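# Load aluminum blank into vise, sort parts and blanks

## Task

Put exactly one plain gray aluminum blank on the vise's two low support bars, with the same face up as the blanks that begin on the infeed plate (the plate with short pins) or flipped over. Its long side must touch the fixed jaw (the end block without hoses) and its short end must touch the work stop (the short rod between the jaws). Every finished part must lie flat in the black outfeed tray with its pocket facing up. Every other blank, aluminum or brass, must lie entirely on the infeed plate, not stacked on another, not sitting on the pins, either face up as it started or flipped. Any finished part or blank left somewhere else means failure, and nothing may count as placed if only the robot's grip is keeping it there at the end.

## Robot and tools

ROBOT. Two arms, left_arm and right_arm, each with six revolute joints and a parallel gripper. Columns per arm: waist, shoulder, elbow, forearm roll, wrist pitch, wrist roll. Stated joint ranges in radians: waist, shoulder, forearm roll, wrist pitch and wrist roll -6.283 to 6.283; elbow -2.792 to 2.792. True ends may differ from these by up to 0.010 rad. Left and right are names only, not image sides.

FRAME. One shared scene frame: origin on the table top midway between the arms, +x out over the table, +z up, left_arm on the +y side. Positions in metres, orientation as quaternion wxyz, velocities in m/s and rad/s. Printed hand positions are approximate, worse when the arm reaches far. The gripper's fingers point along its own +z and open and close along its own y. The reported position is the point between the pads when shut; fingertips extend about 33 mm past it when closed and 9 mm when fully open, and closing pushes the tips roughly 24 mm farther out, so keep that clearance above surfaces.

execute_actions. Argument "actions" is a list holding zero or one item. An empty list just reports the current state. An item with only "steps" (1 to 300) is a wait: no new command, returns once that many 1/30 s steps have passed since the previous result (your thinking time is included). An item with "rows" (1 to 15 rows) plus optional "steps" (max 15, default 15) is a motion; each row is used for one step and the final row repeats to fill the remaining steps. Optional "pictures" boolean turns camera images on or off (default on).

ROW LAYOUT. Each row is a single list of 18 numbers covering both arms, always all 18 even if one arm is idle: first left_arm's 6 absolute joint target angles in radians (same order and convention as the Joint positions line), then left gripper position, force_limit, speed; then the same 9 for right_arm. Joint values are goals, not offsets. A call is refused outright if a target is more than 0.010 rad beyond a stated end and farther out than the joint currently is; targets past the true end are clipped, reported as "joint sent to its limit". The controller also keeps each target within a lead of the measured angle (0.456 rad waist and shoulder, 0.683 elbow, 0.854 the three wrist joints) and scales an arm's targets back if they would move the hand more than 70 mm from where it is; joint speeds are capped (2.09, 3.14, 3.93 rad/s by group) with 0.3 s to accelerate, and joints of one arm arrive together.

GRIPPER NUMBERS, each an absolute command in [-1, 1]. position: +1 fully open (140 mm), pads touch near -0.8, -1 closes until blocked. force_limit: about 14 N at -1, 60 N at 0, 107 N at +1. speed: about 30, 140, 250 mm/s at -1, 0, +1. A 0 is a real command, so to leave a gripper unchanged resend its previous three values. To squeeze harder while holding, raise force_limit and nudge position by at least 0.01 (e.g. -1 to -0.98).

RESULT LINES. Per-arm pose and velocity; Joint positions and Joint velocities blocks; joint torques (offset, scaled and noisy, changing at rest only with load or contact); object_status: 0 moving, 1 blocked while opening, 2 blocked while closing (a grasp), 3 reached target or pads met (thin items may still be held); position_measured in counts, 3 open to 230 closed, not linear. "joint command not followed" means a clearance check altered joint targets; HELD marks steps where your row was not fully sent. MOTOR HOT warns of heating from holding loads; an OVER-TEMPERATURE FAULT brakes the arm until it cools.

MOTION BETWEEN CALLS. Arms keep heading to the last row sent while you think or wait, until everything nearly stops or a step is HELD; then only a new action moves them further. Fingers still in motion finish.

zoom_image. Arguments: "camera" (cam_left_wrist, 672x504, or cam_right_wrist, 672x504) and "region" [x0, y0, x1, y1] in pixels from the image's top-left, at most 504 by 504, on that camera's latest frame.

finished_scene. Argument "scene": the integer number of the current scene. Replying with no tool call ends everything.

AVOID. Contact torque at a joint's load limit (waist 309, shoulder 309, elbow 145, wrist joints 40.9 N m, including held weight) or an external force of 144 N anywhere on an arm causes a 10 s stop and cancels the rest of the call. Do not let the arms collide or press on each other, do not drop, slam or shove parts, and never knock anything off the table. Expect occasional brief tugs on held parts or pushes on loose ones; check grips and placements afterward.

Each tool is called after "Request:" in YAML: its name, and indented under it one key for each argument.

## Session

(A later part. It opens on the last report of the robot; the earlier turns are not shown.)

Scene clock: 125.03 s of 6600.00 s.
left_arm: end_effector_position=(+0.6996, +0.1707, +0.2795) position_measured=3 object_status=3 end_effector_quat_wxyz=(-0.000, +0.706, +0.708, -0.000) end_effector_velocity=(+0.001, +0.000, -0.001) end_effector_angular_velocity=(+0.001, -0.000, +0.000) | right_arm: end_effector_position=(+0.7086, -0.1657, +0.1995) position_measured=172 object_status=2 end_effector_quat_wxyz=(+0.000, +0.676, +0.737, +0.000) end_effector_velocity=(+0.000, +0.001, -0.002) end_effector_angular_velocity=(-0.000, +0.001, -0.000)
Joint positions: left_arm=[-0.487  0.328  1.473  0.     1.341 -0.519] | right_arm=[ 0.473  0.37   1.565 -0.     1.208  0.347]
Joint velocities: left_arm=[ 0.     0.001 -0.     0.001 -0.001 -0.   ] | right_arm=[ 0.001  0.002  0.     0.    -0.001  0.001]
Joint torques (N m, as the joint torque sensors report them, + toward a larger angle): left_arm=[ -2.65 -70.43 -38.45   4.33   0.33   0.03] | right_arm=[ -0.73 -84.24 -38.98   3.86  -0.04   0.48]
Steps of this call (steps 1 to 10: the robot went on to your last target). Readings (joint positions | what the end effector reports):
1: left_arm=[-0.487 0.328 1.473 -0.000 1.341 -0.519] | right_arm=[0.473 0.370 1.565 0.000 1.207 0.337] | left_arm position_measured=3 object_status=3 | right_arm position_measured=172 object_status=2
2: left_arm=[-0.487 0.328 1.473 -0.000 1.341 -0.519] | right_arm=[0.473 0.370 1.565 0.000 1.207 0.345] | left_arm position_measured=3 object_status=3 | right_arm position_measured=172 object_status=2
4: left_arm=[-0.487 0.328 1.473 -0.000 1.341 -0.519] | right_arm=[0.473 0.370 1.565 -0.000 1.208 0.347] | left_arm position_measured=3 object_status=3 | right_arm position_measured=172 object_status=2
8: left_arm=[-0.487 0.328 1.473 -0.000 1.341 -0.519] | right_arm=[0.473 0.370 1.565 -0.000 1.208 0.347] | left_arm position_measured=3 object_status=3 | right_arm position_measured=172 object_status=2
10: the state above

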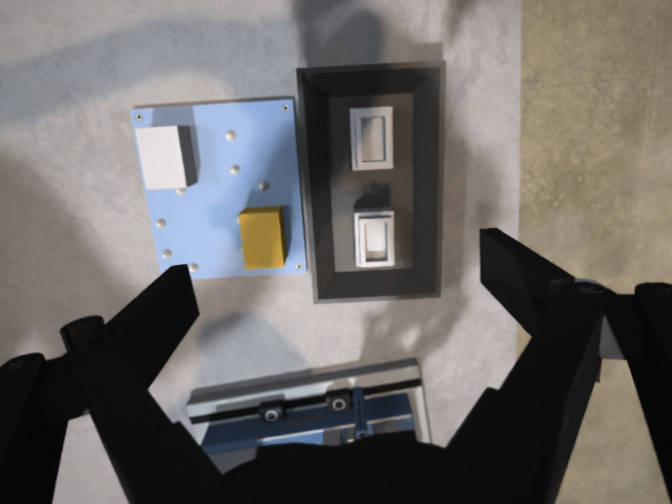

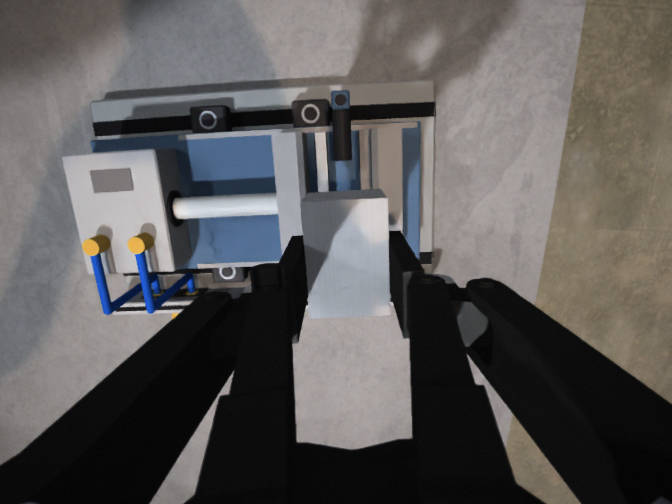

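Request:
execute_actions:
  actions:
    - {"rows": [[-0.487,0.3277,1.4732,0,1.3407,-0.519,1,0,0, 0.4727,0.3980,1.6108,0,1.1329,0.347,-1,0,-0.5]], "steps": 15}
  pictures: false

Request:
execute_actions:
  actions:
    - {"steps": 6}

Request:
zoom_image:
  camera: "cam_right_wrist"
  region: [260, 90, 440, 270]

Scene clock: 137.63 s of 6600.00 s.
left_arm: end_effector_position=(+0.6996, +0.1707, +0.2795) position_measured=3 object_status=3 end_effector_quat_wxyz=(-0.000, +0.706, +0.708, -0.000) end_effector_velocity=(+0.000, -0.000, -0.000) end_effector_angular_velocity=(-0.001, +0.000, -0.001) | right_arm: end_effector_position=(+0.7086, -0.1656, +0.1545) position_measured=172 object_status=2 end_effector_quat_wxyz=(+0.000, +0.676, +0.737, +0.000) end_effector_velocity=(+0.000, -0.001, -0.002) end_effector_angular_velocity=(-0.000, +0.003, -0.002)
Joint positions: left_arm=[-0.487  0.328  1.473 -0.     1.341 -0.519] | right_arm=[ 0.473  0.398  1.611 -0.     1.133  0.347]
Joint velocities: left_arm=[ 0.     0.     0.    -0.001 -0.001  0.001] | right_arm=[-0.002  0.002  0.     0.001  0.    -0.   ]
Joint torques (N m, as the joint torque sensors report them, + toward a larger angle): left_arm=[ -1.25 -70.22 -39.67   4.15   0.39   0.08] | right_arm=[ -0.91 -85.5  -37.47   3.94  -0.09  -0.05]
Steps of this call (steps 1 to 30: the robot went on to your last target; steps 31 to 90: nothing new was sent; then 9.10 s passed at rest; steps 91 to 105: all 15 steps of this action). Readings (joint positions | what the end effector reports):
91: left_arm=[-0.487 0.328 1.473 -0.000 1.341 -0.519] | right_arm=[0.473 0.370 1.565 -0.000 1.207 0.347] | left_arm position_measured=3 object_status=3 | right_arm position_measured=172 object_status=2
92: left_arm=[-0.487 0.328 1.473 0.000 1.341 -0.519] | right_arm=[0.473 0.372 1.569 -0.000 1.199 0.347] | left_arm position_measured=3 object_status=3 | right_arm position_measured=172 object_status=2
94: left_arm=[-0.487 0.328 1.473 -0.000 1.341 -0.519] | right_arm=[0.473 0.389 1.597 -0.000 1.155 0.347] | left_arm position_measured=3 object_status=3 | right_arm position_measured=172 object_status=2
98: left_arm=[-0.487 0.328 1.473 -0.000 1.341 -0.519] | right_arm=[0.473 0.398 1.610 -0.000 1.134 0.347] | left_arm position_measured=3 object_status=3 | right_arm position_measured=172 object_status=2
105: the state above

Scene clock: 137.83 s of 6600.00 s.
left_arm: end_effector_position=(+0.6996, +0.1707, +0.2795) position_measured=3 object_status=3 end_effector_quat_wxyz=(-0.000, +0.706, +0.708, -0.000) end_effector_velocity=(+0.000, +0.000, -0.001) end_effector_angular_velocity=(+0.001, +0.003, +0.002) | right_arm: end_effector_position=(+0.7086, -0.1656, +0.1544) position_measured=172 object_status=2 end_effector_quat_wxyz=(-0.000, +0.676, +0.737, -0.000) end_effector_velocity=(-0.000, +0.001, -0.001) end_effector_angular_velocity=(+0.000, -0.000, +0.002)
Joint positions: left_arm=[-0.487  0.328  1.473 -0.     1.341 -0.519] | right_arm=[ 0.473  0.398  1.611 -0.     1.133  0.347]
Joint velocities: left_arm=[ 0.001  0.002 -0.    -0.001  0.001 -0.001] | right_arm=[ 0.001  0.001  0.    -0.    -0.001 -0.001]
Joint torques (N m, as the joint torque sensors report them, + toward a larger angle): left_arm=[ -0.09 -70.97 -39.07   4.15   0.31   0.06] | right_arm=[ -1.94 -83.89 -37.95   3.85  -0.05   0.2 ]
Steps of this call (steps 1 to 6: the robot went on to your last target). Readings (joint positions | what the end effector reports):
1: left_arm=[-0.487 0.328 1.473 -0.000 1.341 -0.519] | right_arm=[0.473 0.398 1.611 -0.000 1.133 0.347] | left_arm position_measured=3 object_status=3 | right_arm position_measured=172 object_status=2
2: left_arm=[-0.487 0.328 1.473 -0.000 1.341 -0.519] | right_arm=[0.473 0.398 1.611 -0.000 1.133 0.347] | left_arm position_measured=3 object_status=3 | right_arm position_measured=172 object_status=2
4: left_arm=[-0.487 0.328 1.473 -0.000 1.341 -0.519] | right_arm=[0.473 0.398 1.611 -0.000 1.133 0.347] | left_arm position_measured=3 object_status=3 | right_arm position_measured=172 object_status=2
6: the state above

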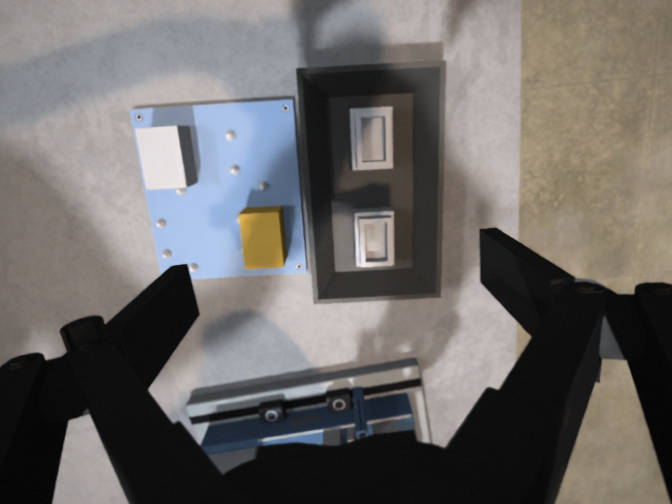

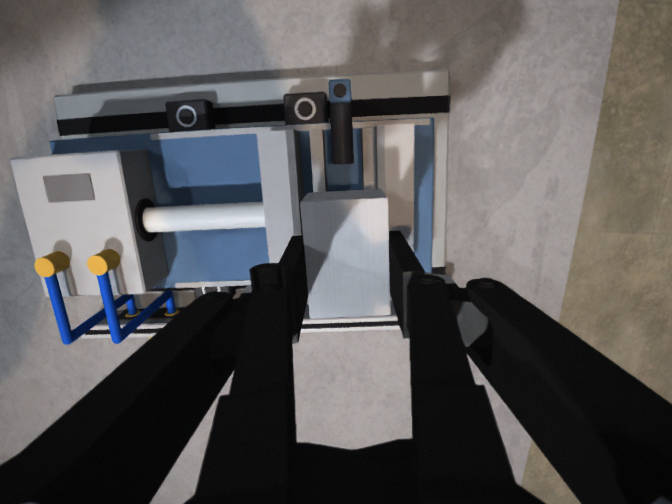

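Region (260, 90, 440, 270) of cam_right_wrist's 672x504 image, scaled by 2.800, with more detail than that image has.

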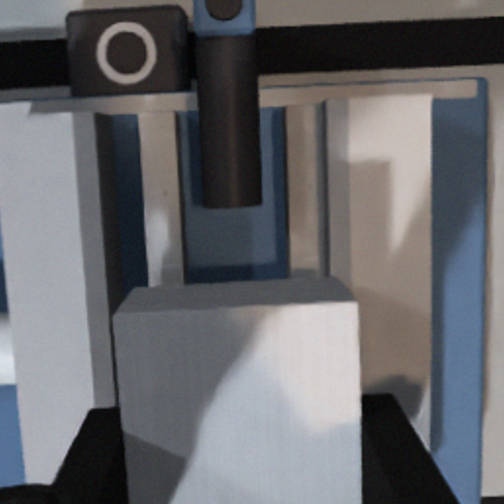

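Request:
execute_actions:
  actions:
    - {"rows": [[-0.487,0.3277,1.4732,0,1.3407,-0.519,1,0,0, 0.4737,0.3953,1.6148,0,1.1316,0.348,-1,0,-0.5],[-0.487,0.3277,1.4732,0,1.3407,-0.519,1,0,0, 0.4737,0.3953,1.6148,0,1.1316,0.348,-1,0,-0.5],[-0.487,0.3277,1.4732,0,1.3407,-0.519,1,0,0, 0.4737,0.3953,1.6148,0,1.1316,0.348,-1,0,-0.5],[-0.487,0.3277,1.4732,0,1.3407,-0.519,1,0,0, 0.4737,0.3953,1.6148,0,1.1316,0.348,-1,0,-0.5],[-0.487,0.3277,1.4732,0,1.3407,-0.519,1,0,0, 0.4737,0.3967,1.6167,0,1.1283,0.348,-1,0,-0.5],[-0.487,0.3277,1.4732,0,1.3407,-0.519,1,0,0, 0.4737,0.3980,1.6187,0,1.1250,0.348,-1,0,-0.5],[-0.487,0.3277,1.4732,0,1.3407,-0.519,1,0,0, 0.4737,0.3994,1.6206,0,1.1217,0.348,-1,0,-0.5],[-0.487,0.3277,1.4732,0,1.3407,-0.519,1,0,0, 0.4737,0.4008,1.6225,0,1.1184,0.348,-1,0,-0.5],[-0.487,0.3277,1.4732,0,1.3407,-0.519,1,0,0, 0.4737,0.4022,1.6245,0,1.1151,0.348,-1,0,-0.5]], "steps": 15}

Request:
zoom_image:
  camera: "cam_right_wrist"
  region: [260, 90, 440, 270]

Scene clock: 150.13 s of 6600.00 s.
left_arm: end_effector_position=(+0.6996, +0.1707, +0.2795) position_measured=3 object_status=3 end_effector_quat_wxyz=(-0.000, +0.706, +0.708, -0.000) end_effector_velocity=(-0.000, +0.000, +0.001) end_effector_angular_velocity=(-0.001, -0.001, -0.001) | right_arm: end_effector_position=(+0.7065, -0.1659, +0.1445) position_measured=172 object_status=2 end_effector_quat_wxyz=(-0.000, +0.676, +0.737, -0.000) end_effector_velocity=(-0.000, +0.000, -0.001) end_effector_angular_velocity=(-0.000, -0.000, +0.001)
Joint positions: left_arm=[-0.487  0.328  1.473  0.     1.341 -0.519] | right_arm=[0.474 0.402 1.624 0.    1.115 0.348]
Joint velocities: left_arm=[ 0.    -0.001  0.    -0.    -0.001  0.001] | right_arm=[ 0.     0.001  0.001 -0.    -0.001 -0.   ]
Joint torques (N m, as the joint torque sensors report them, + toward a larger angle): left_arm=[ -1.2  -70.73 -39.58   4.49   0.35   0.35] | right_arm=[ -0.08 -86.34 -36.83   4.03   0.16   0.2 ]
Steps of this call (steps 1 to 15: the robot went on to your last target; steps 16 to 90: nothing new was sent; then 8.80 s passed at rest; steps 91 to 105: all 15 steps of this action). Readings (joint positions | what the end effector reports):
91: left_arm=[-0.487 0.328 1.473 -0.000 1.341 -0.519] | right_arm=[0.473 0.398 1.611 0.000 1.133 0.347] | left_arm position_measured=3 object_status=3 | right_arm position_measured=172 object_status=2
92: left_arm=[-0.487 0.328 1.473 -0.000 1.341 -0.519] | right_arm=[0.473 0.397 1.612 0.000 1.132 0.347] | left_arm position_measured=3 object_status=3 | right_arm position_measured=172 object_status=2
94: left_arm=[-0.487 0.328 1.473 -0.000 1.341 -0.519] | right_arm=[0.473 0.396 1.614 0.000 1.132 0.348] | left_arm position_measured=3 object_status=3 | right_arm position_measured=172 object_status=2
98: left_arm=[-0.487 0.328 1.473 -0.000 1.341 -0.519] | right_arm=[0.473 0.398 1.619 0.000 1.125 0.348] | left_arm position_measured=3 object_status=3 | right_arm position_measured=172 object_status=2
105: the state above

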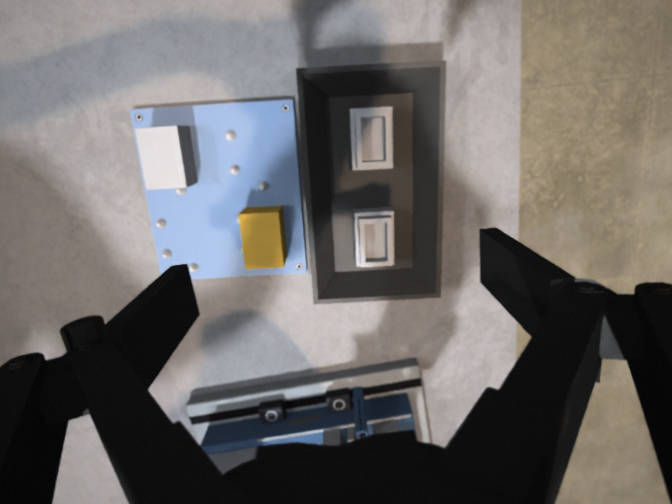

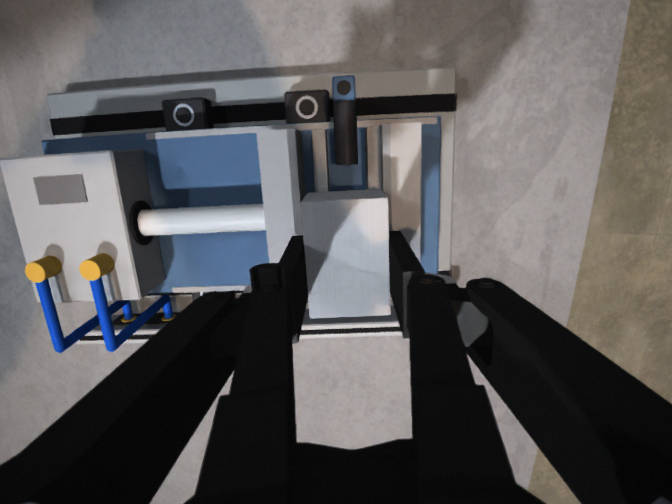

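Region (260, 90, 440, 270) of cam_right_wrist's 672x504 image, scaled by 2.800, with more detail than that image has.

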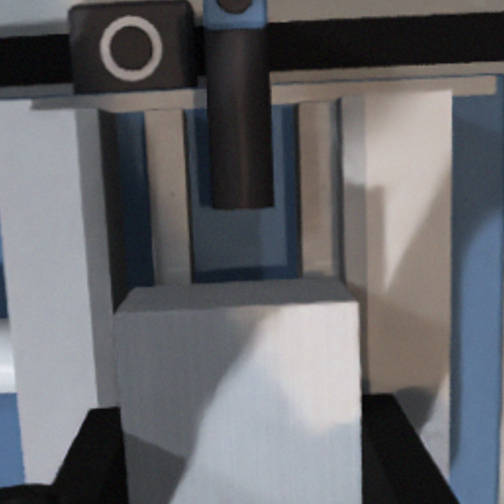

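Request:
execute_actions:
  actions:
    - {"rows": [[-0.487,0.3277,1.4732,0,1.3407,-0.519,1,0,0, 0.4737,0.4029,1.6255,0,1.1135,0.348,-1,0,-0.5],[-0.487,0.3277,1.4732,0,1.3407,-0.519,1,0,0, 0.4737,0.4036,1.6264,0,1.1118,0.348,-1,0,-0.5],[-0.487,0.3277,1.4732,0,1.3407,-0.519,1,0,0, 0.4737,0.4043,1.6274,0,1.1102,0.348,-1,0,-0.5],[-0.487,0.3277,1.4732,0,1.3407,-0.519,1,0,0, 0.4737,0.4049,1.6284,0,1.1085,0.348,-1,0,-0.5],[-0.487,0.3277,1.4732,0,1.3407,-0.519,1,0,0, 0.4737,0.4056,1.6293,0,1.1069,0.348,-1,0,-0.5],[-0.487,0.3277,1.4732,0,1.3407,-0.519,1,0,0, 0.4737,0.4063,1.6303,0,1.1052,0.348,-1,0,-0.5],[-0.487,0.3277,1.4732,0,1.3407,-0.519,1,0,0, 0.4737,0.4070,1.6313,0,1.1036,0.348,-1,0,-0.5]], "steps": 15}
  pictures: false

Scene clock: 157.20 s of 6600.00 s.
left_arm: end_effector_position=(+0.6996, +0.1707, +0.2795) position_measured=3 object_status=3 end_effector_quat_wxyz=(-0.000, +0.706, +0.708, -0.000) end_effector_velocity=(-0.000, +0.001, +0.000) end_effector_angular_velocity=(+0.001, +0.000, -0.000) | right_arm: end_effector_position=(+0.7063, -0.1659, +0.1374) position_measured=172 object_status=2 end_effector_quat_wxyz=(-0.000, +0.676, +0.737, -0.000) end_effector_velocity=(-0.000, +0.000, +0.000) end_effector_angular_velocity=(+0.000, -0.001, +0.002)
Joint positions: left_arm=[-0.487  0.328  1.473  0.     1.341 -0.519] | right_arm=[ 0.474  0.407  1.631 -0.     1.104  0.348]
Joint velocities: left_arm=[ 0.    -0.     0.     0.001  0.001  0.001] | right_arm=[ 0.001 -0.001  0.    -0.    -0.    -0.001]
Joint torques (N m, as the joint torque sensors report them, + toward a larger angle): left_arm=[ -0.49 -70.72 -38.65   4.51   0.56   0.  ] | right_arm=[  0.26 -86.36 -37.04   4.01  -0.14   0.41]
Steps of this call (steps 1 to 15: the robot went on to your last target; steps 16 to 90: nothing new was sent; then 3.57 s passed at rest; steps 91 to 105: all 15 steps of this action). Readings (joint positions | what the end effector reports):
91: left_arm=[-0.487 0.328 1.473 -0.000 1.341 -0.519] | right_arm=[0.474 0.402 1.625 -0.000 1.115 0.348] | left_arm position_measured=3 object_status=3 | right_arm position_measured=172 object_status=2
92: left_arm=[-0.487 0.328 1.473 0.000 1.341 -0.519] | right_arm=[0.474 0.402 1.625 -0.000 1.114 0.348] | left_arm position_measured=3 object_status=3 | right_arm position_measured=172 object_status=2
94: left_arm=[-0.487 0.328 1.473 -0.000 1.341 -0.519] | right_arm=[0.474 0.404 1.626 -0.000 1.112 0.348] | left_arm position_measured=3 object_status=3 | right_arm position_measured=172 object_status=2
98: left_arm=[-0.487 0.328 1.473 -0.000 1.341 -0.519] | right_arm=[0.474 0.406 1.630 -0.000 1.105 0.348] | left_arm position_measured=3 object_status=3 | right_arm position_measured=172 object_status=2
105: the state above

Request:
execute_actions:
  actions:
    - {"rows": [[-0.487,0.3277,1.4732,0,1.3407,-0.519,1,0,0, 0.4762,0.4081,1.6296,0,1.1042,0.3505,-1,0,-0.5],[-0.487,0.3277,1.4732,0,1.3407,-0.519,1,0,0, 0.4787,0.4092,1.6279,0,1.1047,0.3530,-1,0,-0.5],[-0.487,0.3277,1.4732,0,1.3407,-0.519,1,0,0, 0.4811,0.4104,1.6263,0,1.1053,0.3554,-1,0,-0.5]], "steps": 15}

Request:
zoom_image:
  camera: "cam_right_wrist"
  region: [260, 90, 440, 270]

Scene clock: 160.27 s of 6600.00 s.
left_arm: end_effector_position=(+0.6996, +0.1707, +0.2795) position_measured=3 object_status=3 end_effector_quat_wxyz=(-0.000, +0.706, +0.708, -0.000) end_effector_velocity=(-0.000, +0.000, -0.001) end_effector_angular_velocity=(+0.001, +0.001, +0.000) | right_arm: end_effector_position=(+0.7058, -0.1601, +0.1374) position_measured=172 object_status=2 end_effector_quat_wxyz=(-0.000, +0.676, +0.737, -0.000) end_effector_velocity=(+0.000, -0.000, +0.000) end_effector_angular_velocity=(-0.001, -0.001, +0.000)
Joint positions: left_arm=[-0.487  0.328  1.473 -0.     1.341 -0.519] | right_arm=[ 0.481  0.41   1.626 -0.     1.105  0.355]
Joint velocities: left_arm=[ 0.     0.001  0.001 -0.     0.    -0.   ] | right_arm=[ 0.    -0.001  0.    -0.001 -0.     0.   ]
Joint torques (N m, as the joint torque sensors report them, + toward a larger angle): left_arm=[ -2.01 -71.01 -38.23   4.3    0.19  -0.02] | right_arm=[  0.78 -83.79 -36.53   4.06  -0.14   0.05]
Steps of this call (steps 1 to 15: the robot went on to your last target; steps 16 to 77: nothing new was sent; steps 78 to 92: all 15 steps of this action). Readings (joint positions | what the end effector reports):
78: left_arm=[-0.487 0.328 1.473 0.000 1.341 -0.519] | right_arm=[0.474 0.407 1.631 -0.000 1.104 0.348] | left_arm position_measured=3 object_status=3 | right_arm position_measured=172 object_status=2
79: left_arm=[-0.487 0.328 1.473 -0.000 1.341 -0.519] | right_arm=[0.475 0.407 1.631 -0.000 1.104 0.349] | left_arm position_measured=3 object_status=3 | right_arm position_measured=172 object_status=2
81: left_arm=[-0.487 0.328 1.473 -0.000 1.341 -0.519] | right_arm=[0.478 0.409 1.629 -0.000 1.104 0.353] | left_arm position_measured=3 object_status=3 | right_arm position_measured=172 object_status=2
85: left_arm=[-0.487 0.328 1.473 -0.000 1.341 -0.519] | right_arm=[0.481 0.410 1.627 -0.000 1.105 0.355] | left_arm position_measured=3 object_status=3 | right_arm position_measured=172 object_status=2
92: the state above

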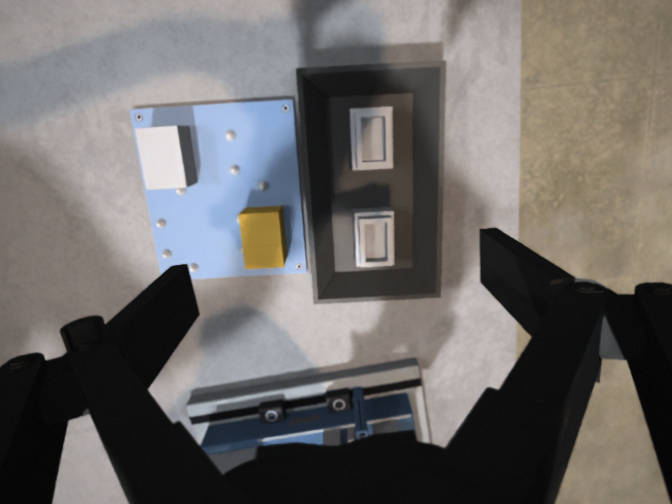

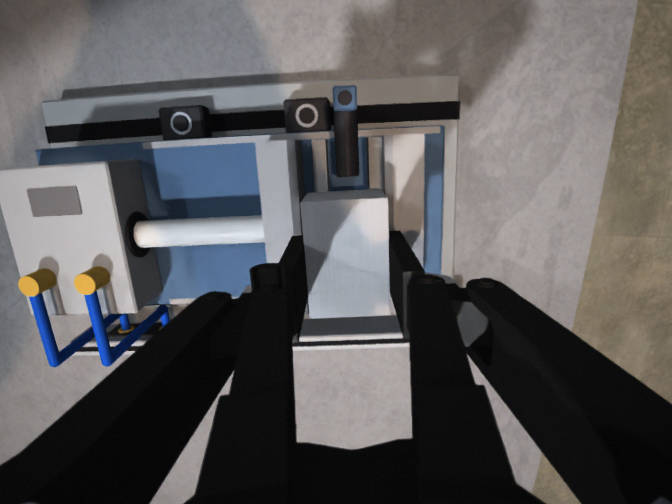

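Region (260, 90, 440, 270) of cam_right_wrist's 672x504 image, scaled by 2.800, with more detail than that image has.

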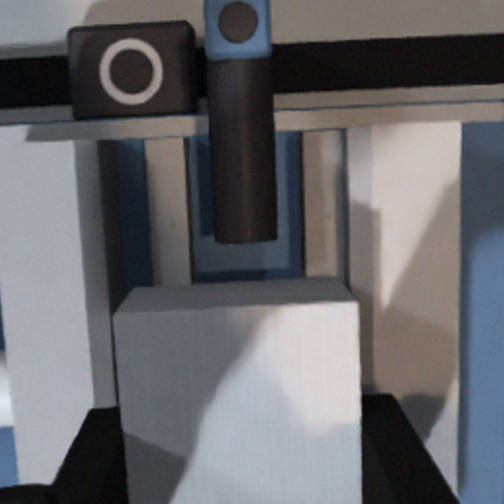

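Request:
execute_actions:
  actions:
    - {"rows": [[-0.487,0.3277,1.4732,0,1.3407,-0.519,1,0,0, 0.4836,0.4115,1.6246,0,1.1059,0.3579,-1,0,-0.5],[-0.487,0.3277,1.4732,0,1.3407,-0.519,1,0,0, 0.4861,0.4126,1.6229,0,1.1064,0.3604,-1,0,-0.5],[-0.487,0.3277,1.4732,0,1.3407,-0.519,1,0,0, 0.4886,0.4138,1.6213,0,1.1070,0.3629,-1,0,-0.5],[-0.487,0.3277,1.4732,0,1.3407,-0.519,1,0,0, 0.4898,0.4143,1.6204,0,1.1073,0.3641,-1,0,-0.5]], "steps": 15}

Request:
zoom_image:
  camera: "cam_right_wrist"
  region: [260, 90, 440, 270]

Scene clock: 168.47 s of 6600.00 s.
left_arm: end_effector_position=(+0.6996, +0.1707, +0.2795) position_measured=3 object_status=3 end_effector_quat_wxyz=(-0.000, +0.706, +0.708, -0.000) end_effector_velocity=(-0.000, +0.001, -0.000) end_effector_angular_velocity=(+0.002, +0.001, -0.000) | right_arm: end_effector_position=(+0.7052, -0.1531, +0.1374) position_measured=172 object_status=2 end_effector_quat_wxyz=(-0.000, +0.676, +0.737, -0.000) end_effector_velocity=(+0.000, +0.000, -0.001) end_effector_angular_velocity=(+0.000, +0.001, +0.001)
Joint positions: left_arm=[-0.487  0.328  1.473  0.     1.341 -0.519] | right_arm=[0.49  0.414 1.62  0.    1.107 0.364]
Joint velocities: left_arm=[ 0.     0.001 -0.     0.001  0.001  0.   ] | right_arm=[ 0.     0.001  0.     0.    -0.001 -0.001]
Joint torques (N m, as the joint torque sensors report them, + toward a larger angle): left_arm=[  0.3  -71.45 -38.83   4.21   0.2    0.16] | right_arm=[ -0.81 -88.37 -37.18   3.75  -0.3   -0.02]
Steps of this call (steps 1 to 15: the robot went on to your last target; steps 16 to 90: nothing new was sent; then 4.70 s passed at rest; steps 91 to 105: all 15 steps of this action). Readings (joint positions | what the end effector reports):
91: left_arm=[-0.487 0.328 1.473 -0.000 1.341 -0.519] | right_arm=[0.481 0.410 1.626 0.000 1.105 0.356] | left_arm position_measured=3 object_status=3 | right_arm position_measured=172 object_status=2
92: left_arm=[-0.487 0.328 1.473 -0.000 1.341 -0.519] | right_arm=[0.482 0.411 1.626 0.000 1.106 0.357] | left_arm position_measured=3 object_status=3 | right_arm position_measured=172 object_status=2
94: left_arm=[-0.487 0.328 1.473 -0.000 1.341 -0.519] | right_arm=[0.486 0.413 1.623 0.000 1.106 0.360] | left_arm position_measured=3 object_status=3 | right_arm position_measured=172 object_status=2
98: left_arm=[-0.487 0.328 1.473 -0.000 1.341 -0.519] | right_arm=[0.490 0.414 1.621 0.000 1.107 0.364] | left_arm position_measured=3 object_status=3 | right_arm position_measured=172 object_status=2
105: the state above

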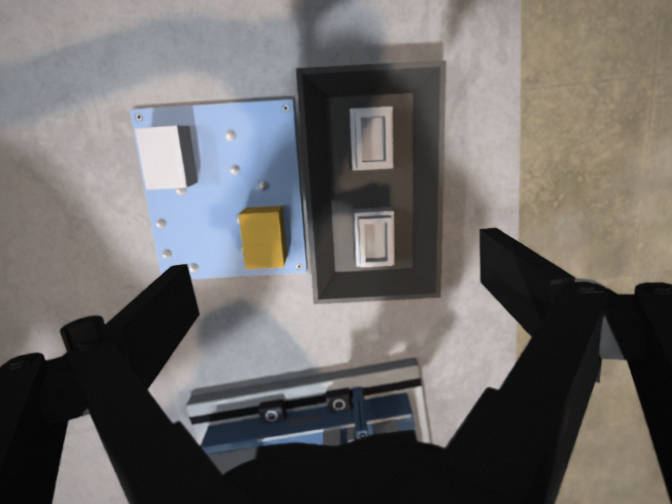

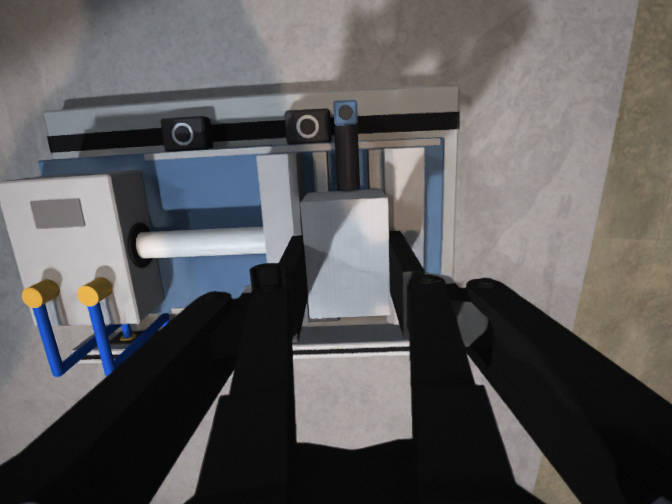

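Region (260, 90, 440, 270) of cam_right_wrist's 672x504 image, scaled by 2.800, with more detail than that image has.

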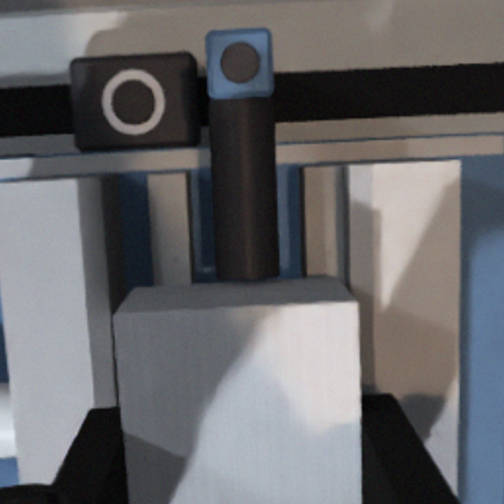

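Request:
execute_actions:
  actions:
    - {"rows": [[-0.487,0.3277,1.4732,0,1.3407,-0.519,1,0,0, 0.4907,0.4147,1.6198,0,1.1075,0.3650,-1,0,-0.5],[-0.487,0.3277,1.4732,0,1.3407,-0.519,1,0,0, 0.4917,0.4151,1.6191,0,1.1077,0.3660,-1,0,-0.5]], "steps": 12}
  pictures: false

Request:
execute_actions:
  actions:
    - {"rows": [[-0.487,0.3277,1.4732,0,1.3407,-0.519,1,0,0, 0.4927,0.4156,1.6184,0,1.1079,0.3670,-1,0,-0.5]], "steps": 12}

Scene clock: 171.80 s of 6600.00 s.
left_arm: end_effector_position=(+0.6996, +0.1707, +0.2795) position_measured=3 object_status=3 end_effector_quat_wxyz=(-0.000, +0.706, +0.708, -0.000) end_effector_velocity=(-0.000, +0.000, +0.000) end_effector_angular_velocity=(-0.000, +0.001, +0.001) | right_arm: end_effector_position=(+0.7051, -0.1516, +0.1375) position_measured=172 object_status=2 end_effector_quat_wxyz=(-0.000, +0.676, +0.737, -0.000) end_effector_velocity=(+0.000, +0.000, +0.001) end_effector_angular_velocity=(+0.001, -0.002, +0.001)
Joint positions: left_arm=[-0.487  0.328  1.473  0.     1.341 -0.519] | right_arm=[0.492 0.415 1.619 0.    1.108 0.366]
Joint velocities: left_arm=[ 0.     0.    -0.    -0.001  0.001 -0.   ] | right_arm=[ 0.    -0.002 -0.    -0.    -0.001 -0.001]
Joint torques (N m, as the joint torque sensors report them, + toward a larger angle): left_arm=[ -0.84 -71.22 -38.41   4.31   0.52   0.22] | right_arm=[ -0.94 -85.43 -37.     3.86  -0.1    0.43]
Steps of this call (steps 1 to 15: the robot went on to your last target; steps 16 to 88: nothing new was sent; steps 89 to 100: all 12 steps of this action). Readings (joint positions | what the end effector reports):
89: left_arm=[-0.487 0.328 1.473 -0.000 1.341 -0.519] | right_arm=[0.490 0.414 1.620 0.000 1.107 0.364] | left_arm position_measured=3 object_status=3 | right_arm position_measured=172 object_status=2
90: left_arm=[-0.487 0.328 1.473 0.000 1.341 -0.519] | right_arm=[0.490 0.414 1.620 0.000 1.107 0.365] | left_arm position_measured=3 object_status=3 | right_arm position_measured=172 object_status=2
92: left_arm=[-0.487 0.328 1.473 0.000 1.341 -0.519] | right_arm=[0.491 0.415 1.619 0.000 1.108 0.366] | left_arm position_measured=3 object_status=3 | right_arm position_measured=172 object_status=2
96: left_arm=[-0.487 0.328 1.473 0.000 1.341 -0.519] | right_arm=[0.492 0.415 1.619 0.000 1.108 0.366] | left_arm position_measured=3 object_status=3 | right_arm position_measured=172 object_status=2
100: the state above

Scene clock: 172.20 s of 6600.00 s.
left_arm: end_effector_position=(+0.6996, +0.1707, +0.2795) position_measured=3 object_status=3 end_effector_quat_wxyz=(-0.000, +0.706, +0.708, -0.000) end_effector_velocity=(+0.001, -0.000, +0.001) end_effector_angular_velocity=(-0.002, -0.003, +0.002) | right_arm: end_effector_position=(+0.7050, -0.1510, +0.1374) position_measured=172 object_status=2 end_effector_quat_wxyz=(+0.000, +0.676, +0.737, -0.000) end_effector_velocity=(-0.000, +0.001, -0.000) end_effector_angular_velocity=(+0.002, +0.002, -0.002)
Joint positions: left_arm=[-0.487  0.328  1.473 -0.     1.341 -0.519] | right_arm=[ 0.493  0.416  1.618 -0.     1.108  0.367]
Joint velocities: left_arm=[ 0.    -0.001 -0.     0.    -0.002 -0.002] | right_arm=[ 0.     0.001 -0.     0.003  0.     0.001]
Joint torques (N m, as the joint torque sensors report them, + toward a larger angle): left_arm=[ -0.5  -70.64 -39.18   4.37   0.14  -0.02] | right_arm=[ 15.88 -78.09 -39.63  11.34  -4.02   0.01]
Steps of this call (steps 1 to 12: all 12 steps of this action). Readings (joint positions | what the end effector reports):
1: left_arm=[-0.487 0.328 1.473 -0.000 1.341 -0.519] | right_arm=[0.492 0.415 1.619 -0.000 1.108 0.366] | left_arm position_measured=3 object_status=3 | right_arm position_measured=172 object_status=2
2: left_arm=[-0.487 0.328 1.473 0.000 1.341 -0.519] | right_arm=[0.492 0.415 1.619 -0.000 1.108 0.366] | left_arm position_measured=3 object_status=3 | right_arm position_measured=172 object_status=2
4: left_arm=[-0.487 0.328 1.473 -0.000 1.341 -0.519] | right_arm=[0.492 0.415 1.619 -0.000 1.108 0.367] | left_arm position_measured=3 object_status=3 | right_arm position_measured=172 object_status=2
8: left_arm=[-0.487 0.328 1.473 -0.000 1.341 -0.519] | right_arm=[0.493 0.416 1.618 -0.000 1.108 0.367] | left_arm position_measured=3 object_status=3 | right_arm position_measured=172 object_status=2
12: the state above

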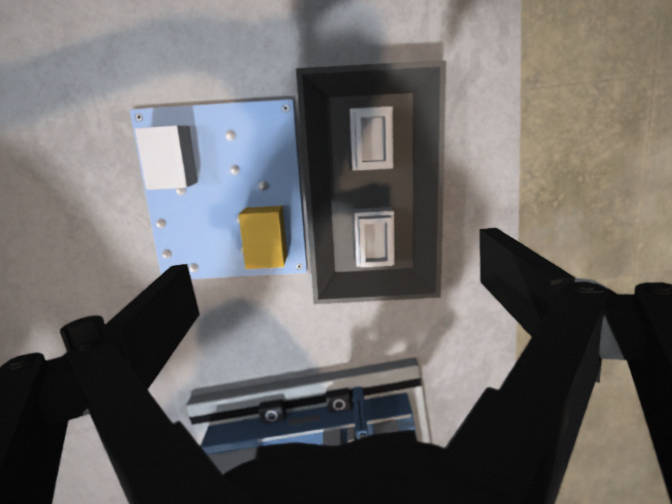

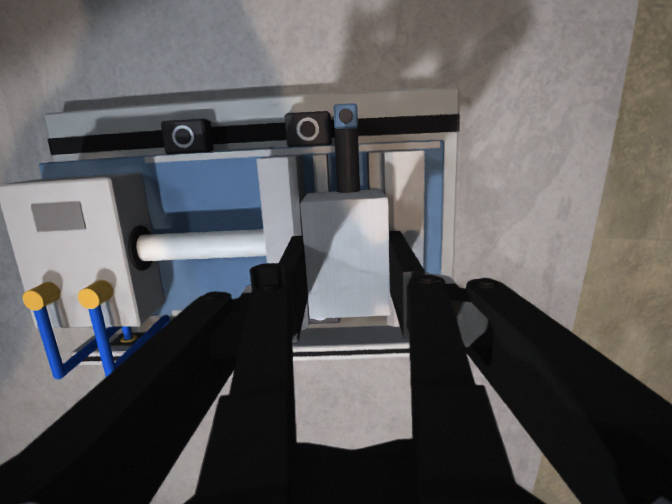

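Request:
execute_actions:
  actions:
    - {"rows": [[-0.487,0.3277,1.4732,0,1.3407,-0.519,1,0,0, 0.4920,0.4153,1.6189,0,1.1078,0.3663,-1,0,-0.5],[-0.487,0.3277,1.4732,0,1.3407,-0.519,1,0,0, 0.4920,0.4153,1.6189,0,1.1078,0.3663,-1,0,-0.5],[-0.487,0.3277,1.4732,0,1.3407,-0.519,1,0,0, 0.4920,0.4153,1.6189,0,1.1078,0.3663,-1,0,-0.5],[-0.487,0.3277,1.4732,0,1.3407,-0.519,1,0,0, 0.4920,0.4156,1.6194,0,1.1070,0.3663,-1,0,-0.5],[-0.487,0.3277,1.4732,0,1.3407,-0.519,1,0,0, 0.4920,0.4160,1.6199,0,1.1062,0.3663,-1,0,-0.5],[-0.487,0.3277,1.4732,0,1.3407,-0.519,1,0,0, 0.4920,0.4163,1.6203,0,1.1053,0.3663,-1,0,-0.5]], "steps": 15}
  pictures: false

Scene clock: 178.10 s of 6600.00 s.
left_arm: end_effector_position=(+0.6996, +0.1707, +0.2795) position_measured=3 object_status=3 end_effector_quat_wxyz=(-0.000, +0.706, +0.708, -0.000) end_effector_velocity=(-0.000, -0.000, -0.000) end_effector_angular_velocity=(+0.001, -0.000, -0.000) | right_arm: end_effector_position=(+0.7050, -0.1512, +0.1360) position_measured=172 object_status=2 end_effector_quat_wxyz=(-0.000, +0.676, +0.737, -0.000) end_effector_velocity=(-0.001, -0.000, -0.000) end_effector_angular_velocity=(-0.000, +0.003, -0.000)
Joint positions: left_arm=[-0.487  0.328  1.473  0.     1.341 -0.519] | right_arm=[0.492 0.416 1.62  0.    1.105 0.366]
Joint velocities: left_arm=[-0.001 -0.     0.     0.001 -0.    -0.001] | right_arm=[-0.001  0.     0.     0.001  0.002 -0.001]
Joint torques (N m, as the joint torque sensors report them, + toward a larger angle): left_arm=[ -0.18 -71.75 -39.05   4.56   0.38  -0.04] | right_arm=[ 11.64 -82.68 -36.13   9.06  -1.06   0.09]
Steps of this call (steps 1 to 15: the robot went on to your last target; steps 16 to 90: nothing new was sent; then 2.40 s passed at rest; steps 91 to 105: all 15 steps of this action). Readings (joint positions | what the end effector reports):
91: left_arm=[-0.487 0.328 1.473 -0.000 1.341 -0.519] | right_arm=[0.493 0.416 1.618 -0.000 1.108 0.367] | left_arm position_measured=3 object_status=3 | right_arm position_measured=172 object_status=2
92: left_arm=[-0.487 0.328 1.473 -0.000 1.341 -0.519] | right_arm=[0.493 0.416 1.618 -0.000 1.108 0.367] | left_arm position_measured=3 object_status=3 | right_arm position_measured=172 object_status=2
94: left_arm=[-0.487 0.328 1.473 0.000 1.341 -0.519] | right_arm=[0.493 0.416 1.618 0.000 1.108 0.367] | left_arm position_measured=3 object_status=3 | right_arm position_measured=172 object_status=2
98: left_arm=[-0.487 0.328 1.473 -0.000 1.341 -0.519] | right_arm=[0.492 0.416 1.620 0.000 1.106 0.366] | left_arm position_measured=3 object_status=3 | right_arm position_measured=172 object_status=2
105: the state above

Request:
execute_actions:
  actions:
    - {"rows": [[-0.487,0.3277,1.4732,0,1.3407,-0.519,1,0,0, 0.4916,0.4161,1.6206,0,1.1052,0.3659,-1,0,-0.5],[-0.487,0.3277,1.4732,0,1.3407,-0.519,1,0,0, 0.4916,0.4161,1.6206,0,1.1052,0.3659,-1,0,-0.5],[-0.487,0.3277,1.4732,0,1.3407,-0.519,1,0,0, 0.4916,0.4161,1.6206,0,1.1052,0.3659,-1,0,-0.5],[-0.487,0.3277,1.4732,0,1.3407,-0.519,1,0,0, 0.4914,0.4166,1.6198,0,1.1055,0.3657,-1,0,-0.5],[-0.487,0.3277,1.4732,0,1.3407,-0.519,1,0,0, 0.4912,0.4172,1.6190,0,1.1057,0.3655,-1,0,-0.5],[-0.487,0.3277,1.4732,0,1.3407,-0.519,1,0,0, 0.4910,0.4177,1.6182,0,1.1060,0.3653,-1,0,-0.5]], "steps": 15}
  pictures: false

Scene clock: 183.43 s of 6600.00 s.
left_arm: end_effector_position=(+0.6996, +0.1707, +0.2795) position_measured=3 object_status=3 end_effector_quat_wxyz=(-0.000, +0.706, +0.708, -0.000) end_effector_velocity=(-0.000, -0.000, +0.000) end_effector_angular_velocity=(+0.000, -0.000, +0.002) | right_arm: end_effector_position=(+0.7062, -0.1516, +0.1359) position_measured=172 object_status=2 end_effector_quat_wxyz=(-0.000, +0.676, +0.737, -0.000) end_effector_velocity=(-0.000, +0.000, +0.000) end_effector_angular_velocity=(-0.000, +0.001, +0.001)
Joint positions: left_arm=[-0.487  0.328  1.473  0.     1.341 -0.519] | right_arm=[ 0.491  0.418  1.618 -0.     1.106  0.365]
Joint velocities: left_arm=[-0.    -0.    -0.     0.     0.    -0.002] | right_arm=[ 0.    -0.    -0.001 -0.     0.002 -0.   ]
Joint torques (N m, as the joint torque sensors report them, + toward a larger angle): left_arm=[  1.13 -69.79 -37.91   4.44   0.3   -0.1 ] | right_arm=[ -0.92 -86.4  -37.18   3.83   0.02   0.27]
Steps of this call (steps 1 to 15: the robot went on to your last target; steps 16 to 90: nothing new was sent; then 1.83 s passed at rest; steps 91 to 105: all 15 steps of this action). Readings (joint positions | what the end effector reports):
91: left_arm=[-0.487 0.328 1.473 -0.000 1.341 -0.519] | right_arm=[0.492 0.416 1.620 -0.000 1.105 0.366] | left_arm position_measured=3 object_status=3 | right_arm position_measured=172 object_status=2
92: left_arm=[-0.487 0.328 1.473 -0.000 1.341 -0.519] | right_arm=[0.492 0.416 1.620 -0.000 1.105 0.366] | left_arm position_measured=3 object_status=3 | right_arm position_measured=172 object_status=2
94: left_arm=[-0.487 0.328 1.473 -0.000 1.341 -0.519] | right_arm=[0.492 0.416 1.621 -0.000 1.105 0.366] | left_arm position_measured=3 object_status=3 | right_arm position_measured=172 object_status=2
98: left_arm=[-0.487 0.328 1.473 0.000 1.341 -0.519] | right_arm=[0.491 0.417 1.619 -0.000 1.106 0.365] | left_arm position_measured=3 object_status=3 | right_arm position_measured=172 object_status=2
105: the state above

Request:
execute_actions:
  actions:
    - {"rows": [[-0.487,0.3277,1.4732,0,1.3407,-0.519,1,0,0, 0.4908,0.4184,1.6172,0,1.1063,0.3651,-1,0,-0.5],[-0.487,0.3277,1.4732,0,1.3407,-0.519,1,0,0, 0.4908,0.4184,1.6172,0,1.1063,0.3651,-1,0,-0.5],[-0.487,0.3277,1.4732,0,1.3407,-0.519,1,0,0, 0.4906,0.4191,1.6162,0,1.1067,0.3649,-1,0,-0.5]], "steps": 12}
  pictures: false

Scene clock: 186.57 s of 6600.00 s.
left_arm: end_effector_position=(+0.6996, +0.1707, +0.2795) position_measured=3 object_status=3 end_effector_quat_wxyz=(-0.000, +0.706, +0.708, -0.000) end_effector_velocity=(-0.001, -0.000, -0.001) end_effector_angular_velocity=(+0.001, +0.002, -0.000) | right_arm: end_effector_position=(+0.7071, -0.1515, +0.1359) position_measured=172 object_status=2 end_effector_quat_wxyz=(-0.000, +0.676, +0.737, -0.000) end_effector_velocity=(-0.001, +0.000, -0.000) end_effector_angular_velocity=(-0.001, +0.002, +0.001)
Joint positions: left_arm=[-0.487  0.328  1.473 -0.     1.341 -0.519] | right_arm=[ 0.491  0.419  1.616 -0.     1.107  0.365]
Joint velocities: left_arm=[-0.001  0.     0.    -0.     0.001 -0.   ] | right_arm=[ 0.     0.001 -0.     0.     0.002 -0.001]
Joint torques (N m, as the joint torque sensors report them, + toward a larger angle): left_arm=[  0.04 -71.36 -39.81   4.18   0.3    0.07] | right_arm=[ -5.2  -83.03 -44.87   1.02  -6.33  -0.42]
Steps of this call (steps 1 to 15: the robot went on to your last target; steps 16 to 82: nothing new was sent; steps 83 to 94: all 12 steps of this action). Readings (joint positions | what the end effector reports):
83: left_arm=[-0.487 0.328 1.473 -0.000 1.341 -0.519] | right_arm=[0.491 0.418 1.618 -0.000 1.106 0.365] | left_arm position_measured=3 object_status=3 | right_arm position_measured=172 object_status=2
84: left_arm=[-0.487 0.328 1.473 -0.000 1.341 -0.519] | right_arm=[0.491 0.418 1.618 -0.000 1.106 0.365] | left_arm position_measured=3 object_status=3 | right_arm position_measured=172 object_status=2
86: left_arm=[-0.487 0.328 1.473 0.000 1.341 -0.519] | right_arm=[0.491 0.419 1.617 -0.000 1.107 0.365] | left_arm position_measured=3 object_status=3 | right_arm position_measured=172 object_status=2
90: left_arm=[-0.487 0.328 1.473 0.000 1.341 -0.519] | right_arm=[0.491 0.419 1.616 -0.000 1.107 0.365] | left_arm position_measured=3 object_status=3 | right_arm position_measured=172 object_status=2
94: the state above

Request:
execute_actions:
  actions:
    - {"rows": [[-0.487,0.3277,1.4732,0,1.3407,-0.519,1,0,0, 0.4906,0.4191,1.6162,0,1.1067,0.3700,-1,0,-0.5],[-0.487,0.3277,1.4732,0,1.3407,-0.519,1,0,0, 0.4906,0.4191,1.6162,0,1.1067,0.3750,-1,0,-0.5]], "steps": 12}
  pictures: false

Scene clock: 193.60 s of 6600.00 s.
left_arm: end_effector_position=(+0.6996, +0.1707, +0.2795) position_measured=3 object_status=3 end_effector_quat_wxyz=(-0.000, +0.706, +0.708, -0.000) end_effector_velocity=(+0.000, +0.000, +0.001) end_effector_angular_velocity=(-0.000, -0.000, -0.000) | right_arm: end_effector_position=(+0.7073, -0.1514, +0.1359) position_measured=172 object_status=2 end_effector_quat_wxyz=(-0.000, +0.679, +0.734, -0.000) end_effector_velocity=(+0.000, -0.001, +0.000) end_effector_angular_velocity=(-0.000, -0.000, -0.001)
Joint positions: left_arm=[-0.487  0.328  1.473 -0.     1.341 -0.519] | right_arm=[ 0.491  0.419  1.616 -0.     1.107  0.375]
Joint velocities: left_arm=[ 0. -0. -0.  0.  0.  0.] | right_arm=[-0.001 -0.     0.    -0.     0.     0.001]
Joint torques (N m, as the joint torque sensors report them, + toward a larger angle): left_arm=[ -1.54 -71.32 -39.02   4.63   0.22   0.15] | right_arm=[ -8.13 -85.51 -47.33   1.    -6.69   0.85]
Steps of this call (steps 1 to 15: the robot went on to your last target; steps 16 to 90: nothing new was sent; then 3.63 s passed at rest; steps 91 to 102: all 12 steps of this action). Readings (joint positions | what the end effector reports):
91: left_arm=[-0.487 0.328 1.473 0.000 1.341 -0.519] | right_arm=[0.491 0.419 1.616 -0.000 1.107 0.365] | left_arm position_measured=3 object_status=3 | right_arm position_measured=172 object_status=2
92: left_arm=[-0.487 0.328 1.473 -0.000 1.341 -0.519] | right_arm=[0.491 0.419 1.616 0.000 1.107 0.367] | left_arm position_measured=3 object_status=3 | right_arm position_measured=172 object_status=2
94: left_arm=[-0.487 0.328 1.473 -0.000 1.341 -0.519] | right_arm=[0.491 0.419 1.616 -0.000 1.107 0.373] | left_arm position_measured=3 object_status=3 | right_arm position_measured=172 object_status=2
98: left_arm=[-0.487 0.328 1.473 -0.000 1.341 -0.519] | right_arm=[0.491 0.419 1.616 -0.000 1.107 0.375] | left_arm position_measured=3 object_status=3 | right_arm position_measured=172 object_status=2
102: the state above

Request:
execute_actions:
  actions:
    - {"rows": [[-0.487,0.3277,1.4732,0,1.3407,-0.519,1,0,0, 0.4906,0.4191,1.6162,0,1.1067,0.3700,-1,0,-0.5],[-0.487,0.3277,1.4732,0,1.3407,-0.519,1,0,0, 0.4906,0.4191,1.6162,0,1.1067,0.3700,-1,0,-0.5],[-0.487,0.3277,1.4732,0,1.3407,-0.519,1,0,0, 0.4906,0.4191,1.6162,0,1.1067,0.3700,-1,0,-0.5],[-0.487,0.3277,1.4732,0,1.3407,-0.519,1,0,0, 0.4910,0.4193,1.6159,0,1.1068,0.3704,-1,0,-0.5],[-0.487,0.3277,1.4732,0,1.3407,-0.519,1,0,0, 0.4914,0.4194,1.6157,0,1.1069,0.3708,-1,0,-0.5]], "steps": 15}
  pictures: false

Scene clock: 198.23 s of 6600.00 s.
left_arm: end_effector_position=(+0.6996, +0.1707, +0.2795) position_measured=3 object_status=3 end_effector_quat_wxyz=(-0.000, +0.706, +0.708, -0.000) end_effector_velocity=(+0.000, +0.000, +0.001) end_effector_angular_velocity=(-0.000, -0.001, +0.002) | right_arm: end_effector_position=(+0.7071, -0.1511, +0.1358) position_measured=172 object_status=2 end_effector_quat_wxyz=(-0.000, +0.678, +0.736, -0.000) end_effector_velocity=(+0.001, -0.000, +0.000) end_effector_angular_velocity=(+0.001, -0.001, -0.001)
Joint positions: left_arm=[-0.487  0.328  1.473 -0.     1.341 -0.519] | right_arm=[ 0.491  0.419  1.616 -0.     1.107  0.371]
Joint velocities: left_arm=[ 0.    -0.001 -0.     0.     0.    -0.001] | right_arm=[-0.001 -0.    -0.001 -0.    -0.    -0.   ]
Joint torques (N m, as the joint torque sensors report them, + toward a larger angle): left_arm=[  0.14 -70.8  -39.37   4.28   0.13   0.16] | right_arm=[  2.89 -85.98 -46.17   5.31  -6.13  -0.16]
Steps of this call (steps 1 to 15: the robot went on to your last target; steps 16 to 90: nothing new was sent; then 1.13 s passed at rest; steps 91 to 105: all 15 steps of this action). Readings (joint positions | what the end effector reports):
91: left_arm=[-0.487 0.328 1.473 -0.000 1.341 -0.519] | right_arm=[0.491 0.419 1.616 -0.000 1.107 0.375] | left_arm position_measured=3 object_status=3 | right_arm position_measured=172 object_status=2
92: left_arm=[-0.487 0.328 1.473 -0.000 1.341 -0.519] | right_arm=[0.491 0.419 1.616 -0.000 1.107 0.373] | left_arm position_measured=3 object_status=3 | right_arm position_measured=172 object_status=2
94: left_arm=[-0.487 0.328 1.473 -0.000 1.341 -0.519] | right_arm=[0.491 0.419 1.616 -0.000 1.107 0.371] | left_arm position_measured=3 object_status=3 | right_arm position_measured=172 object_status=2
98: left_arm=[-0.487 0.328 1.473 -0.000 1.341 -0.519] | right_arm=[0.491 0.419 1.616 -0.000 1.107 0.371] | left_arm position_measured=3 object_status=3 | right_arm position_measured=172 object_status=2
105: the state above

Request:
execute_actions:
  actions:
    - {"rows": [[-0.487,0.3277,1.4732,0,1.3407,-0.519,1,0,0, 0.4914,0.4198,1.6162,0,1.1061,0.3708,-1,0,-0.5],[-0.487,0.3277,1.4732,0,1.3407,-0.519,1,0,0, 0.4914,0.4201,1.6167,0,1.1053,0.3708,-1,0,-0.5]], "steps": 12}
  pictures: false

Scene clock: 202.40 s of 6600.00 s.
left_arm: end_effector_position=(+0.6996, +0.1707, +0.2795) position_measured=3 object_status=3 end_effector_quat_wxyz=(-0.000, +0.706, +0.708, -0.000) end_effector_velocity=(+0.001, +0.000, +0.000) end_effector_angular_velocity=(-0.001, -0.001, -0.002) | right_arm: end_effector_position=(+0.7072, -0.1508, +0.1350) position_measured=172 object_status=2 end_effector_quat_wxyz=(-0.000, +0.677, +0.736, -0.000) end_effector_velocity=(-0.001, -0.000, -0.001) end_effector_angular_velocity=(-0.002, +0.002, +0.001)
Joint positions: left_arm=[-0.487  0.328  1.473  0.     1.341 -0.519] | right_arm=[ 0.491  0.42   1.617 -0.     1.105  0.371]
Joint velocities: left_arm=[ 0.001  0.    -0.001 -0.    -0.001  0.003] | right_arm=[ 0.001  0.     0.001 -0.001  0.001 -0.   ]
Joint torques (N m, as the joint torque sensors report them, + toward a larger angle): left_arm=[ -1.9  -70.51 -38.6    4.4    0.24   0.48] | right_arm=[  8.05 -77.76 -47.64   7.91 -10.72  -0.41]
Steps of this call (steps 1 to 15: the robot went on to your last target; steps 16 to 90: nothing new was sent; then 0.77 s passed at rest; steps 91 to 102: all 12 steps of this action). Readings (joint positions | what the end effector reports):
91: left_arm=[-0.487 0.328 1.473 -0.000 1.341 -0.519] | right_arm=[0.491 0.419 1.616 -0.000 1.107 0.371] | left_arm position_measured=3 object_status=3 | right_arm position_measured=172 object_status=2
92: left_arm=[-0.487 0.328 1.473 -0.000 1.341 -0.519] | right_arm=[0.491 0.419 1.616 -0.000 1.107 0.371] | left_arm position_measured=3 object_status=3 | right_arm position_measured=172 object_status=2
94: left_arm=[-0.487 0.328 1.473 0.000 1.341 -0.519] | right_arm=[0.491 0.420 1.616 -0.000 1.106 0.371] | left_arm position_measured=3 object_status=3 | right_arm position_measured=172 object_status=2
98: left_arm=[-0.487 0.328 1.473 0.000 1.341 -0.519] | right_arm=[0.491 0.420 1.616 -0.000 1.105 0.371] | left_arm position_measured=3 object_status=3 | right_arm position_measured=172 object_status=2
102: the state above

Request:
execute_actions:
  actions:
    - {"rows": [[-0.487,0.3277,1.4732,0,1.3407,-0.519,1,0,0, 0.4916,0.4197,1.6173,0,1.1051,0.3710,-1,0,-0.5],[-0.487,0.3277,1.4732,0,1.3407,-0.519,1,0,0, 0.4916,0.4197,1.6173,0,1.1051,0.3710,-1,0,-0.5],[-0.487,0.3277,1.4732,0,1.3407,-0.519,1,0,0, 0.4916,0.4197,1.6173,0,1.1051,0.3710,-1,0,-0.5],[-0.487,0.3277,1.4732,0,1.3407,-0.519,1,0,0, 0.4916,0.4200,1.6177,0,1.1044,0.3710,-1,0,-0.5],[-0.487,0.3277,1.4732,0,1.3407,-0.519,1,0,0, 0.4916,0.4203,1.6181,0,1.1038,0.3710,-1,0,-0.5]], "steps": 15}
  pictures: false

Scene clock: 209.03 s of 6600.00 s.
left_arm: end_effector_position=(+0.6996, +0.1707, +0.2795) position_measured=3 object_status=3 end_effector_quat_wxyz=(-0.000, +0.706, +0.708, -0.000) end_effector_velocity=(+0.000, +0.001, +0.000) end_effector_angular_velocity=(+0.001, -0.000, -0.000) | right_arm: end_effector_position=(+0.7068, -0.1509, +0.1341) position_measured=172 object_status=2 end_effector_quat_wxyz=(-0.000, +0.677, +0.736, -0.000) end_effector_velocity=(-0.000, -0.000, -0.002) end_effector_angular_velocity=(-0.002, +0.004, -0.001)
Joint positions: left_arm=[-0.487  0.328  1.473 -0.     1.341 -0.519] | right_arm=[0.491 0.42  1.618 0.    1.104 0.371]
Joint velocities: left_arm=[ 0.001 -0.    -0.     0.001  0.001  0.001] | right_arm=[-0.     0.003  0.     0.     0.001  0.001]
Joint torques (N m, as the joint torque sensors report them, + toward a larger angle): left_arm=[ -0.12 -71.89 -39.16   4.08   0.22   0.25] | right_arm=[ 11.14 -79.23 -38.69   8.83  -3.3    0.1 ]
Steps of this call (steps 1 to 15: the robot went on to your last target; steps 16 to 90: nothing new was sent; then 3.13 s passed at rest; steps 91 to 105: all 15 steps of this action). Readings (joint positions | what the end effector reports):
91: left_arm=[-0.487 0.328 1.473 -0.000 1.341 -0.519] | right_arm=[0.491 0.420 1.617 0.000 1.105 0.371] | left_arm position_measured=3 object_status=3 | right_arm position_measured=172 object_status=2
92: left_arm=[-0.487 0.328 1.473 -0.000 1.341 -0.519] | right_arm=[0.491 0.420 1.617 0.000 1.105 0.371] | left_arm position_measured=3 object_status=3 | right_arm position_measured=172 object_status=2
94: left_arm=[-0.487 0.328 1.473 -0.000 1.341 -0.519] | right_arm=[0.491 0.420 1.617 0.000 1.105 0.371] | left_arm position_measured=3 object_status=3 | right_arm position_measured=172 object_status=2
98: left_arm=[-0.487 0.328 1.473 0.000 1.341 -0.519] | right_arm=[0.491 0.420 1.618 0.000 1.104 0.371] | left_arm position_measured=3 object_status=3 | right_arm position_measured=172 object_status=2
105: the state above


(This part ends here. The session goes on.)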